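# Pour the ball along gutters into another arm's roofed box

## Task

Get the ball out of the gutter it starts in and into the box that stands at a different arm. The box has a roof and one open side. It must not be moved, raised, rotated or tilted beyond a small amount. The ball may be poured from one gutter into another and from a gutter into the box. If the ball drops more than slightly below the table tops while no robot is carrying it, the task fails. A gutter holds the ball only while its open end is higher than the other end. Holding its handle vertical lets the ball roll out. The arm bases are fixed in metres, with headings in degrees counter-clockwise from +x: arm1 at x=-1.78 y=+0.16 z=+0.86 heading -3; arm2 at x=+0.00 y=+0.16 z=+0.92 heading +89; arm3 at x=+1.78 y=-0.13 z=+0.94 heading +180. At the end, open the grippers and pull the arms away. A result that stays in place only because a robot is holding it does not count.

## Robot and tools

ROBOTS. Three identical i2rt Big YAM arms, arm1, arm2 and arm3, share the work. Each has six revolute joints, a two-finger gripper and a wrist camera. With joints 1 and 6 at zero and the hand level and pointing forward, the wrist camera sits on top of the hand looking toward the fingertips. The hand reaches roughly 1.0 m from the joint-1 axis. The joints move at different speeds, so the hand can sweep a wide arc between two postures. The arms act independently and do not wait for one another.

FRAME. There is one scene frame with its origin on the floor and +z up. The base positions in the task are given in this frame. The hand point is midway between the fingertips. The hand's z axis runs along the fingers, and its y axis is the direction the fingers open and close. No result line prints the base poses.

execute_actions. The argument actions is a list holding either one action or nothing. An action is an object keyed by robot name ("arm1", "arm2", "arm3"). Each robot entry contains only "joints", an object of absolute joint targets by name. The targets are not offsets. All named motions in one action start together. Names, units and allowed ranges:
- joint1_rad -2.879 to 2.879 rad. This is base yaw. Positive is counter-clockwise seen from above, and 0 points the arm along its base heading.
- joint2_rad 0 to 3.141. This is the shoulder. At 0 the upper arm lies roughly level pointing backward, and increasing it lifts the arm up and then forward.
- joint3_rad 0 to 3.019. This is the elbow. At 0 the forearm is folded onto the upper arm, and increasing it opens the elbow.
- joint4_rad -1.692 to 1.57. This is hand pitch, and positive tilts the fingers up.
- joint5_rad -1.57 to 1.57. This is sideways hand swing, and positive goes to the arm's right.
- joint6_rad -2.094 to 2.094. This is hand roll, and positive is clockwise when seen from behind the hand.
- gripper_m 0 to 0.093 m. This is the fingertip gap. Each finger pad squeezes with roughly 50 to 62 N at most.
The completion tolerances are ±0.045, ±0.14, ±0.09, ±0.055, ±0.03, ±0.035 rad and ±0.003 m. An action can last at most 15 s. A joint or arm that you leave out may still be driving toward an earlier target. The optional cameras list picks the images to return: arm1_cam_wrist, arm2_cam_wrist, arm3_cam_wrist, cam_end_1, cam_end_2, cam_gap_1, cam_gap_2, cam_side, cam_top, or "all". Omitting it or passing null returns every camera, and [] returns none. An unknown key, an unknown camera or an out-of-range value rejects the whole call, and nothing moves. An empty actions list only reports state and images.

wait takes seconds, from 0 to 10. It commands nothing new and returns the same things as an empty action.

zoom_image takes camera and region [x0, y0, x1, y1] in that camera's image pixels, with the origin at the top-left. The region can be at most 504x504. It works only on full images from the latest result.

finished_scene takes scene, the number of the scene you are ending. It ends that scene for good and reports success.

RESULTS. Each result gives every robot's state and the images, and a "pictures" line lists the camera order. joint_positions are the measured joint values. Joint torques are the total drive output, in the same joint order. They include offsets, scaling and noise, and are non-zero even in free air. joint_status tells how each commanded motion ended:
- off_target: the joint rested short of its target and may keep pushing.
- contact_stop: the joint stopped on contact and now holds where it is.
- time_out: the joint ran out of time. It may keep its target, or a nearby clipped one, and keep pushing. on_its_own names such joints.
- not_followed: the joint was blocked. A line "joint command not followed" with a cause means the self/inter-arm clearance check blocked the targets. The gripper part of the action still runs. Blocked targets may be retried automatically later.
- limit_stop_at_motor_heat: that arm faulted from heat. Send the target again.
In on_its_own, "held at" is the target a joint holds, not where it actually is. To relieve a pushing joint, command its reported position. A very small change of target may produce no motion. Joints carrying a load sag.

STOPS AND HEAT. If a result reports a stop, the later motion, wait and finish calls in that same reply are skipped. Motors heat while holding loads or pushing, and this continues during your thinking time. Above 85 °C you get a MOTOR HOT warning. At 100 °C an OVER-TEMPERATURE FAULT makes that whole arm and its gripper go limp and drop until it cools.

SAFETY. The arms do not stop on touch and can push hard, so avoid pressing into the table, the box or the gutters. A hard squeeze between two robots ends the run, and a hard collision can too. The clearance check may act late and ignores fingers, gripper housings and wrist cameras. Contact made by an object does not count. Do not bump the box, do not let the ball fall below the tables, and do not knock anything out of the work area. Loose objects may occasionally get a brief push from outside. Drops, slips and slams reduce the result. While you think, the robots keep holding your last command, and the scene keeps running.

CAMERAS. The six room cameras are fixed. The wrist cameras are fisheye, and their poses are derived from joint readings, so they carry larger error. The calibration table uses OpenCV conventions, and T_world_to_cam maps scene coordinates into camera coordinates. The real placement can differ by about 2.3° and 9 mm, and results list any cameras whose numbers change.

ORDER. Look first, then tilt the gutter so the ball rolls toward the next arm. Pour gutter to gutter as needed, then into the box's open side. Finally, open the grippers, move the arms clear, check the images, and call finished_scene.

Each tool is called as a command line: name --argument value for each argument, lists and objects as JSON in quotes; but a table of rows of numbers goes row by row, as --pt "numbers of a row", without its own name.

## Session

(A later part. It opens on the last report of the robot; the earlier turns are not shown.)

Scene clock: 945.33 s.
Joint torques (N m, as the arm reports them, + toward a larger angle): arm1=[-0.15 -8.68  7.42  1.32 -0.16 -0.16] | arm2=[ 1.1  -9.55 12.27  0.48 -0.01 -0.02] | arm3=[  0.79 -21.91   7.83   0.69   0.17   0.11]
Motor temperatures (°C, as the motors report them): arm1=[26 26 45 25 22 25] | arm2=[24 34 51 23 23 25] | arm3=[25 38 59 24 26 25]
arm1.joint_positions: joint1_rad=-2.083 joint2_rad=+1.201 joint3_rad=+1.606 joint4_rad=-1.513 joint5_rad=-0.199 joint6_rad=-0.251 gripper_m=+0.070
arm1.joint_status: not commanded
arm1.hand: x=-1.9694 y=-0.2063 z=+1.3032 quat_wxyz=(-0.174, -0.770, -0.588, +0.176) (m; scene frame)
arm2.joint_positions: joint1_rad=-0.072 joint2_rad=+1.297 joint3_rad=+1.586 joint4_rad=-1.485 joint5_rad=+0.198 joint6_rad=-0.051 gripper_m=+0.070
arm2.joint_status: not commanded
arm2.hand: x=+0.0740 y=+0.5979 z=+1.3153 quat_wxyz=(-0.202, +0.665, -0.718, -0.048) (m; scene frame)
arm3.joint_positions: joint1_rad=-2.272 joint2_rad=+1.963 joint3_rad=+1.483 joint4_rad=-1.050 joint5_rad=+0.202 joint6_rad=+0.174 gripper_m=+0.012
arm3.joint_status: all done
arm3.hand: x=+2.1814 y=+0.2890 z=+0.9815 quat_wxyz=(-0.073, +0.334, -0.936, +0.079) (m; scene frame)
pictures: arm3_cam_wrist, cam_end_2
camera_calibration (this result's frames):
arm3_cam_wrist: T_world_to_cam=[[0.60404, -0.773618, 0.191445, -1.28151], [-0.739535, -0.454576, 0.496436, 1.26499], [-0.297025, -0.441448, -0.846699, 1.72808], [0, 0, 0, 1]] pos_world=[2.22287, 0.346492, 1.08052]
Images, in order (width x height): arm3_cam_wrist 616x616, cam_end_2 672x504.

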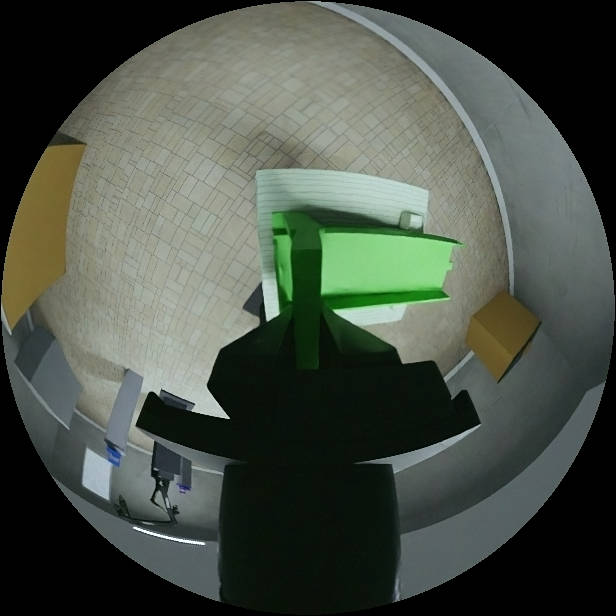

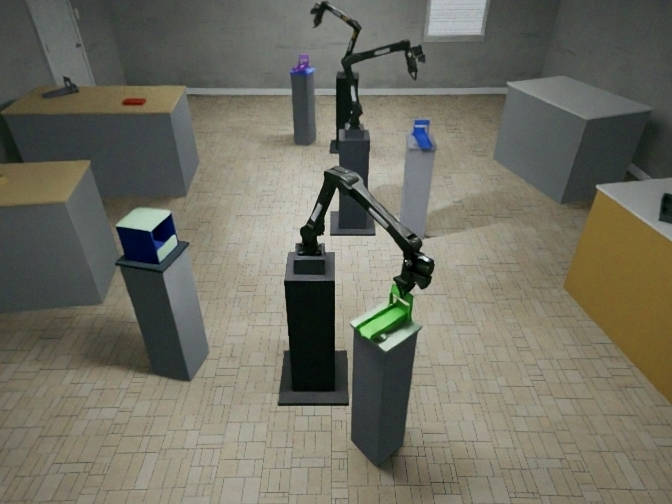

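execute_actions --actions '[]'

Scene clock: 952.90 s.
Joint torques (N m, as the arm reports them, + toward a larger angle): arm1=[-0.13 -8.63  7.41  1.31 -0.16 -0.16] | arm2=[ 1.13 -9.59 12.26  0.48 -0.01 -0.02] | arm3=[ -0.87 -22.38   7.99   0.64   0.19   0.16]
Motor temperatures (°C, as the motors report them): arm1=[26 26 45 25 22 25] | arm2=[24 34 51 23 23 25] | arm3=[25 39 57 24 26 25]
arm1.joint_positions: joint1_rad=-2.083 joint2_rad=+1.201 joint3_rad=+1.606 joint4_rad=-1.513 joint5_rad=-0.199 joint6_rad=-0.251 gripper_m=+0.070
arm1.joint_status: not commanded
arm1.hand: x=-1.9694 y=-0.2063 z=+1.3032 quat_wxyz=(-0.174, -0.770, -0.588, +0.176) (m; scene frame)
arm2.joint_positions: joint1_rad=-0.072 joint2_rad=+1.297 joint3_rad=+1.586 joint4_rad=-1.485 joint5_rad=+0.198 joint6_rad=-0.051 gripper_m=+0.070
arm2.joint_status: not commanded
arm2.hand: x=+0.0740 y=+0.5979 z=+1.3153 quat_wxyz=(-0.202, +0.665, -0.718, -0.048) (m; scene frame)
arm3.joint_positions: joint1_rad=-2.272 joint2_rad=+1.963 joint3_rad=+1.483 joint4_rad=-1.050 joint5_rad=+0.202 joint6_rad=+0.174 gripper_m=+0.012
arm3.joint_status: all done
arm3.hand: x=+2.1814 y=+0.2890 z=+0.9815 quat_wxyz=(-0.073, +0.334, -0.936, +0.079) (m; scene frame)
pictures: arm1_cam_wrist, arm2_cam_wrist, arm3_cam_wrist, cam_end_1, cam_end_2, cam_gap_1, cam_gap_2, cam_side, cam_top
camera_calibration (this result's frames):
arm1_cam_wrist: T_world_to_cam=[[-0.967485, 0.247819, -0.0505744, -1.79018], [0.240897, 0.963794, 0.114324, 0.531169], [0.077075, 0.0984239, -0.992155, 1.59372], [0, 0, 0, 1]] pos_world=[-1.98276, -0.225158, 1.42996]
arm2_cam_wrist: T_world_to_cam=[[0.97598, -0.107825, 0.189306, -0.256291], [-0.152305, -0.959003, 0.238991, 0.27752], [0.155776, -0.262083, -0.95239, 1.52281], [0, 0, 0, 1]] pos_world=[0.0551853, 0.637611, 1.4325]
arm3_cam_wrist: T_world_to_cam=[[0.60404, -0.773618, 0.191445, -1.28151], [-0.739535, -0.454576, 0.496436, 1.26499], [-0.297025, -0.441448, -0.846699, 1.72808], [0, 0, 0, 1]] pos_world=[2.22287, 0.346492, 1.08052]
Images, in order (width x height): arm1_cam_wrist 616x616, arm2_cam_wrist 616x616, arm3_cam_wrist 616x616, cam_end_1 672x504, cam_end_2 672x504, cam_gap_1 672x504, cam_gap_2 672x504, cam_side 672x504, cam_top 672x504.

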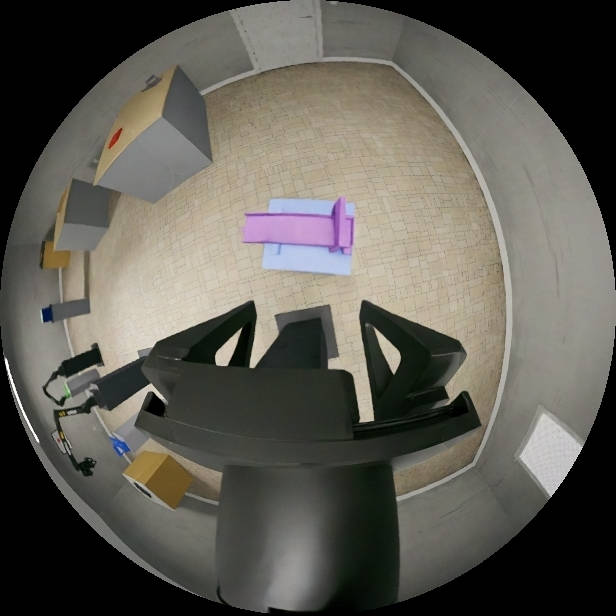

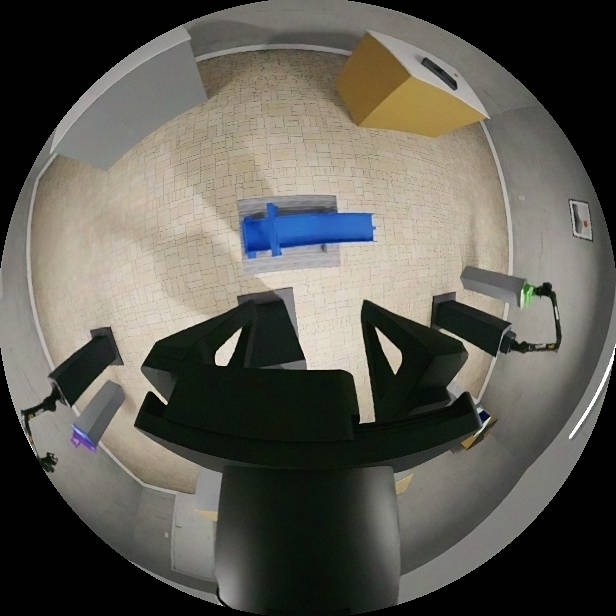

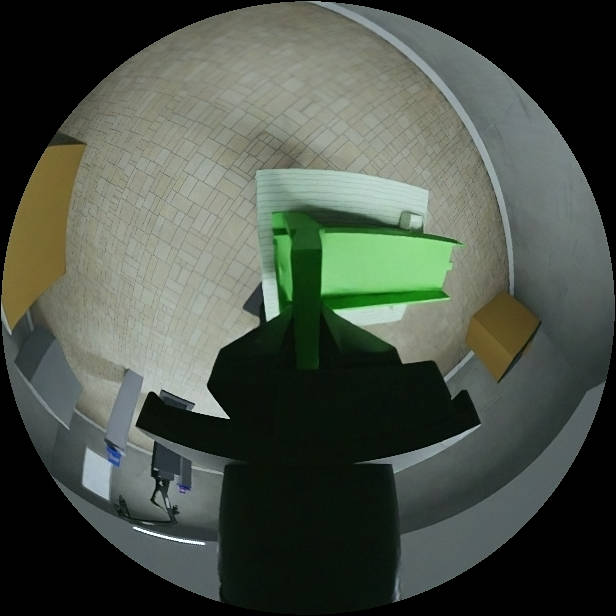

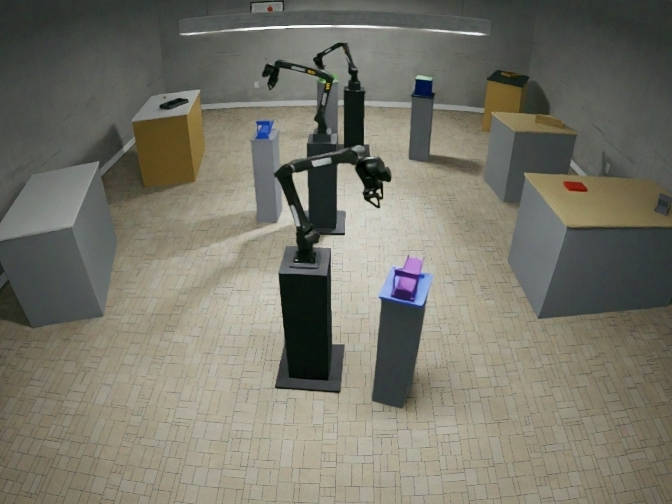

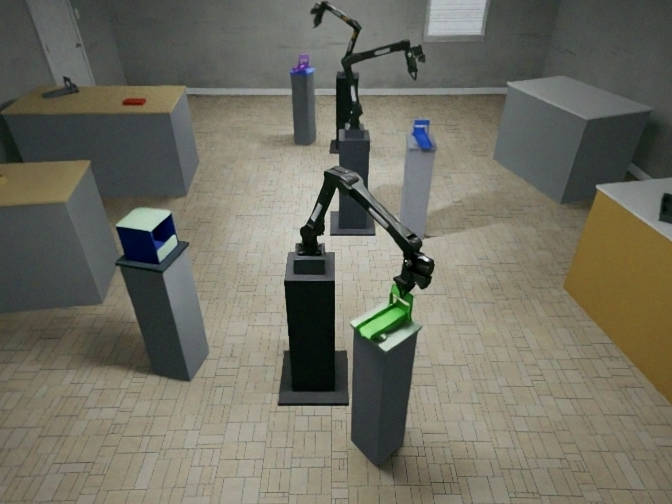

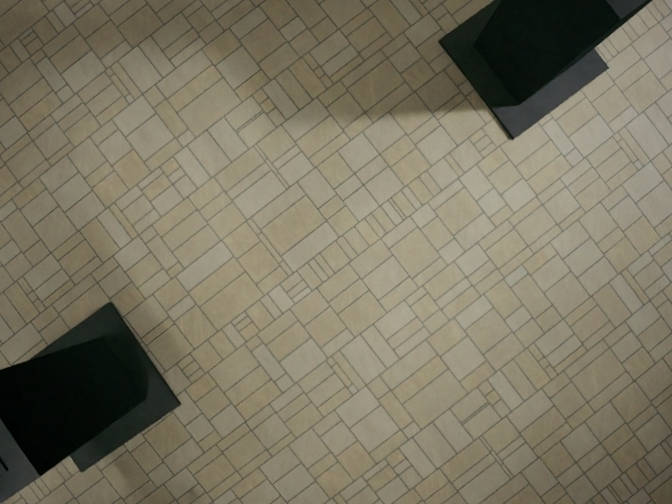

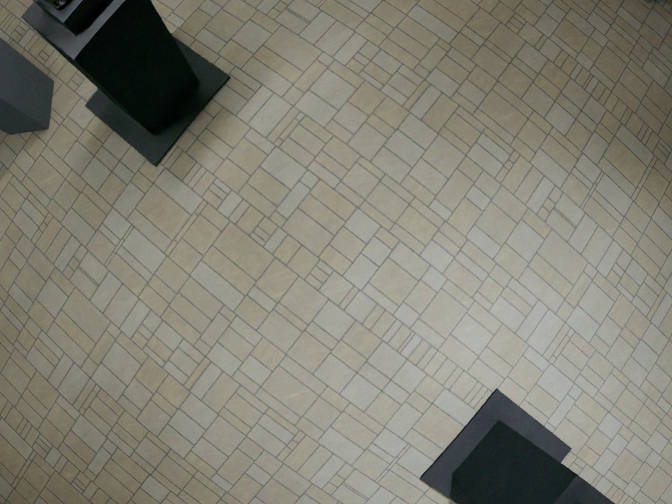

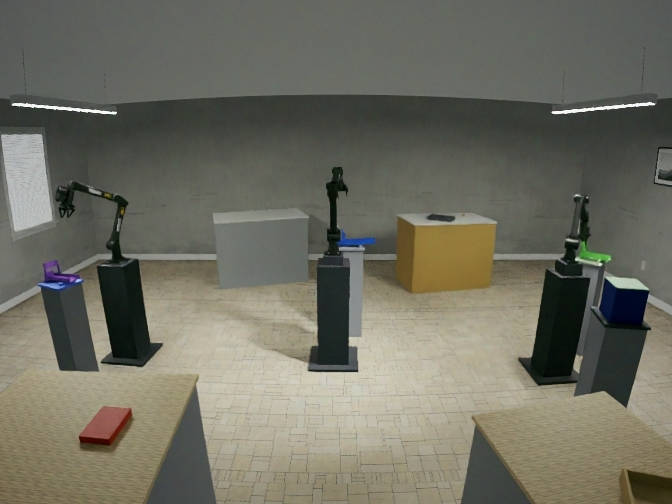

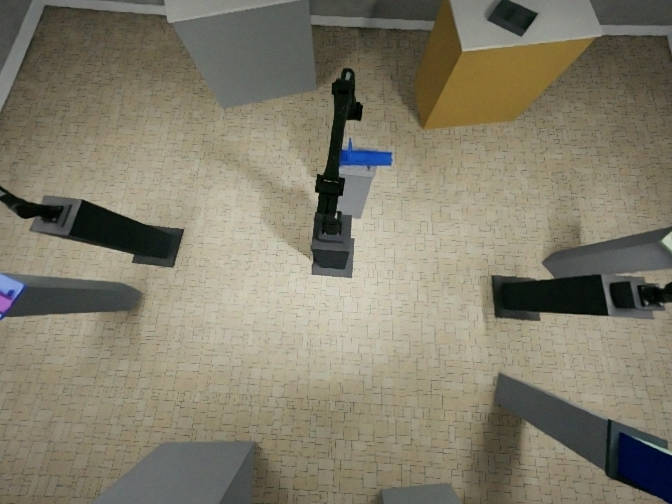

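execute_actions --actions '[{"arm3":{"joints":{"gripper_m":0.07}}}]' --cameras '["arm3_cam_wrist"]'

execute_actions --actions '[{"arm3":{"joints":{"joint2_rad":1.685,"joint3_rad":1.62,"joint4_rad":-1.373}}}]' --cameras '["arm3_cam_wrist","cam_end_2"]'

Scene clock: 958.13 s.
Joint torques (N m, as the arm reports them, + toward a larger angle): arm1=[-0.11 -8.71  7.45  1.34 -0.16 -0.17] | arm2=[ 1.14 -9.53 12.26  0.5  -0.01 -0.02] | arm3=[ -0.83 -23.31   8.01   0.72   0.27   0.15]
Motor temperatures (°C, as the motors report them): arm1=[26 26 45 25 22 25] | arm2=[24 34 51 23 23 25] | arm3=[25 39 57 24 26 25]
arm1.joint_positions: joint1_rad=-2.083 joint2_rad=+1.201 joint3_rad=+1.606 joint4_rad=-1.513 joint5_rad=-0.199 joint6_rad=-0.251 gripper_m=+0.070
arm1.joint_status: not commanded
arm1.hand: x=-1.9694 y=-0.2063 z=+1.3032 quat_wxyz=(-0.174, -0.770, -0.588, +0.176) (m; scene frame)
arm2.joint_positions: joint1_rad=-0.072 joint2_rad=+1.297 joint3_rad=+1.586 joint4_rad=-1.485 joint5_rad=+0.198 joint6_rad=-0.051 gripper_m=+0.070
arm2.joint_status: not commanded
arm2.hand: x=+0.0740 y=+0.5979 z=+1.3153 quat_wxyz=(-0.202, +0.665, -0.718, -0.048) (m; scene frame)
arm3.joint_positions: joint1_rad=-2.272 joint2_rad=+1.963 joint3_rad=+1.483 joint4_rad=-1.050 joint5_rad=+0.201 joint6_rad=+0.174 gripper_m=+0.070
arm3.joint_status: all done
arm3.hand: x=+2.1813 y=+0.2892 z=+0.9814 quat_wxyz=(-0.073, +0.334, -0.937, +0.079) (m; scene frame)
pictures: arm3_cam_wrist
camera_calibration (this result's frames):
arm3_cam_wrist: T_world_to_cam=[[0.604204, -0.773779, 0.190271, -1.28046], [-0.739199, -0.455132, 0.496426, 1.26447], [-0.297525, -0.440591, -0.84697, 1.72922], [0, 0, 0, 1]] pos_world=[2.22284, 0.346589, 1.08052]
Images, in order (width x height): arm3_cam_wrist 616x616.

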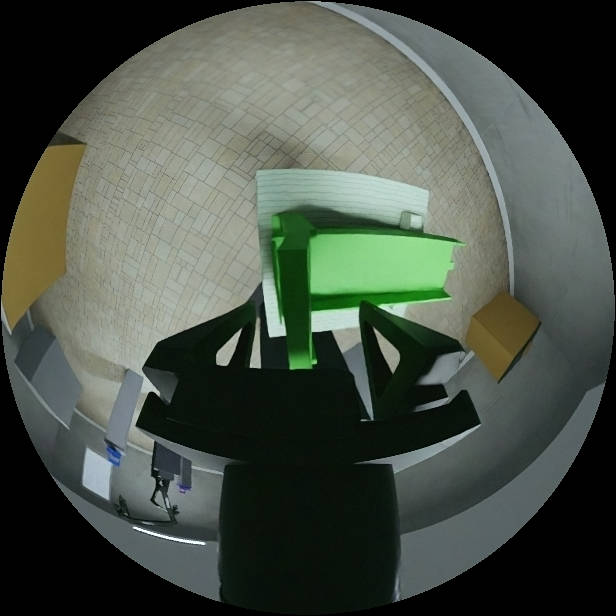

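Scene clock: 959.57 s.
Joint torques (N m, as the arm reports them, + toward a larger angle): arm1=[-0.16 -8.77  7.39  1.35 -0.16 -0.16] | arm2=[ 1.13 -9.61 12.27  0.5  -0.01 -0.01] | arm3=[ -0.12 -17.79   9.74   0.08   0.16   0.15]
Motor temperatures (°C, as the motors report them): arm1=[26 26 45 25 22 25] | arm2=[24 34 51 23 23 25] | arm3=[25 39 57 24 26 25]
arm1.joint_positions: joint1_rad=-2.083 joint2_rad=+1.201 joint3_rad=+1.606 joint4_rad=-1.513 joint5_rad=-0.199 joint6_rad=-0.251 gripper_m=+0.070
arm1.joint_status: not commanded
arm1.hand: x=-1.9694 y=-0.2063 z=+1.3032 quat_wxyz=(-0.174, -0.770, -0.588, +0.176) (m; scene frame)
arm2.joint_positions: joint1_rad=-0.072 joint2_rad=+1.297 joint3_rad=+1.586 joint4_rad=-1.485 joint5_rad=+0.198 joint6_rad=-0.051 gripper_m=+0.070
arm2.joint_status: not commanded
arm2.hand: x=+0.0740 y=+0.5979 z=+1.3153 quat_wxyz=(-0.202, +0.665, -0.718, -0.048) (m; scene frame)
arm3.joint_positions: joint1_rad=-2.272 joint2_rad=+1.683 joint3_rad=+1.600 joint4_rad=-1.364 joint5_rad=+0.201 joint6_rad=+0.174 gripper_m=+0.070
arm3.joint_status: all done
arm3.hand: x=+2.1559 y=+0.2619 z=+1.1728 quat_wxyz=(-0.109, +0.329, -0.936, +0.058) (m; scene frame)
pictures: arm3_cam_wrist, cam_end_2
camera_calibration (this result's frames):
arm3_cam_wrist: T_world_to_cam=[[0.594799, -0.785005, 0.173151, -1.27933], [-0.764118, -0.485211, 0.425082, 1.28347], [-0.249676, -0.385146, -0.888439, 1.80263], [0, 0, 0, 1]] pos_world=[2.19174, 0.312753, 1.27746]
Images, in order (width x height): arm3_cam_wrist 616x616, cam_end_2 672x504.

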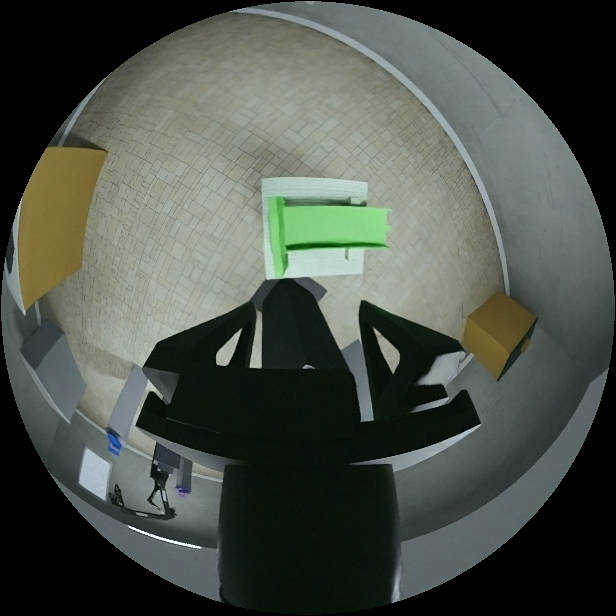

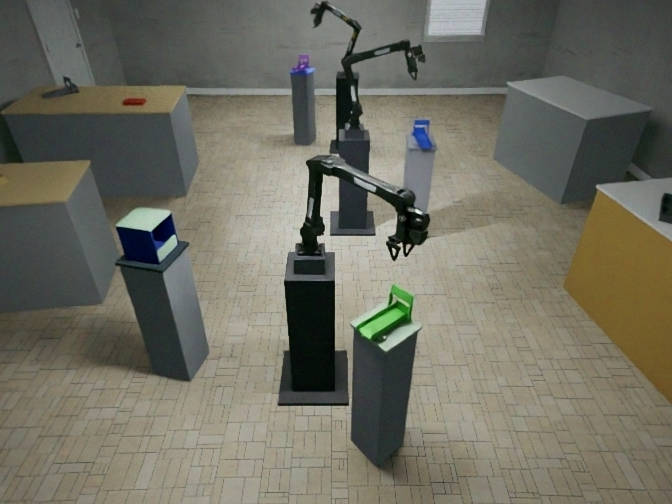

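zoom_image --camera "cam_end_2" --region '[100, 195, 200, 280]'

zoom_image --camera "arm3_cam_wrist" --region '[450, 280, 560, 390]'

Region (100, 195, 200, 280) of cam_end_2's 672x504 image, scaled by 5.040, with more detail than that image has; it fills the top 428 rows of this view, and the rest is white.

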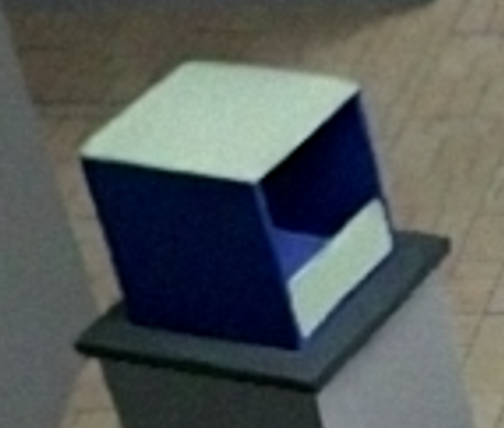

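Region (450, 280, 560, 390) of arm3_cam_wrist's 616x616 image, scaled by 4.582, with more detail than that image has.

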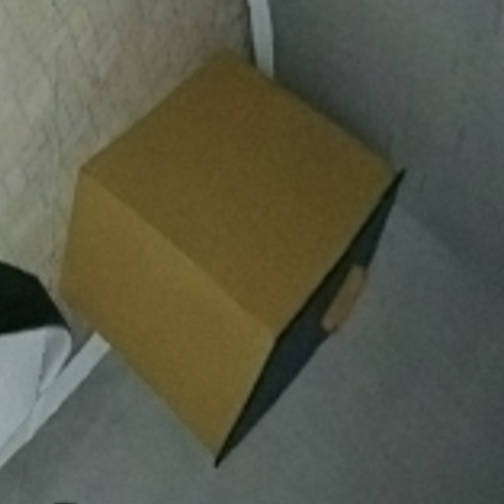

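finished_scene --scene 2

The scene is finished: the task was done.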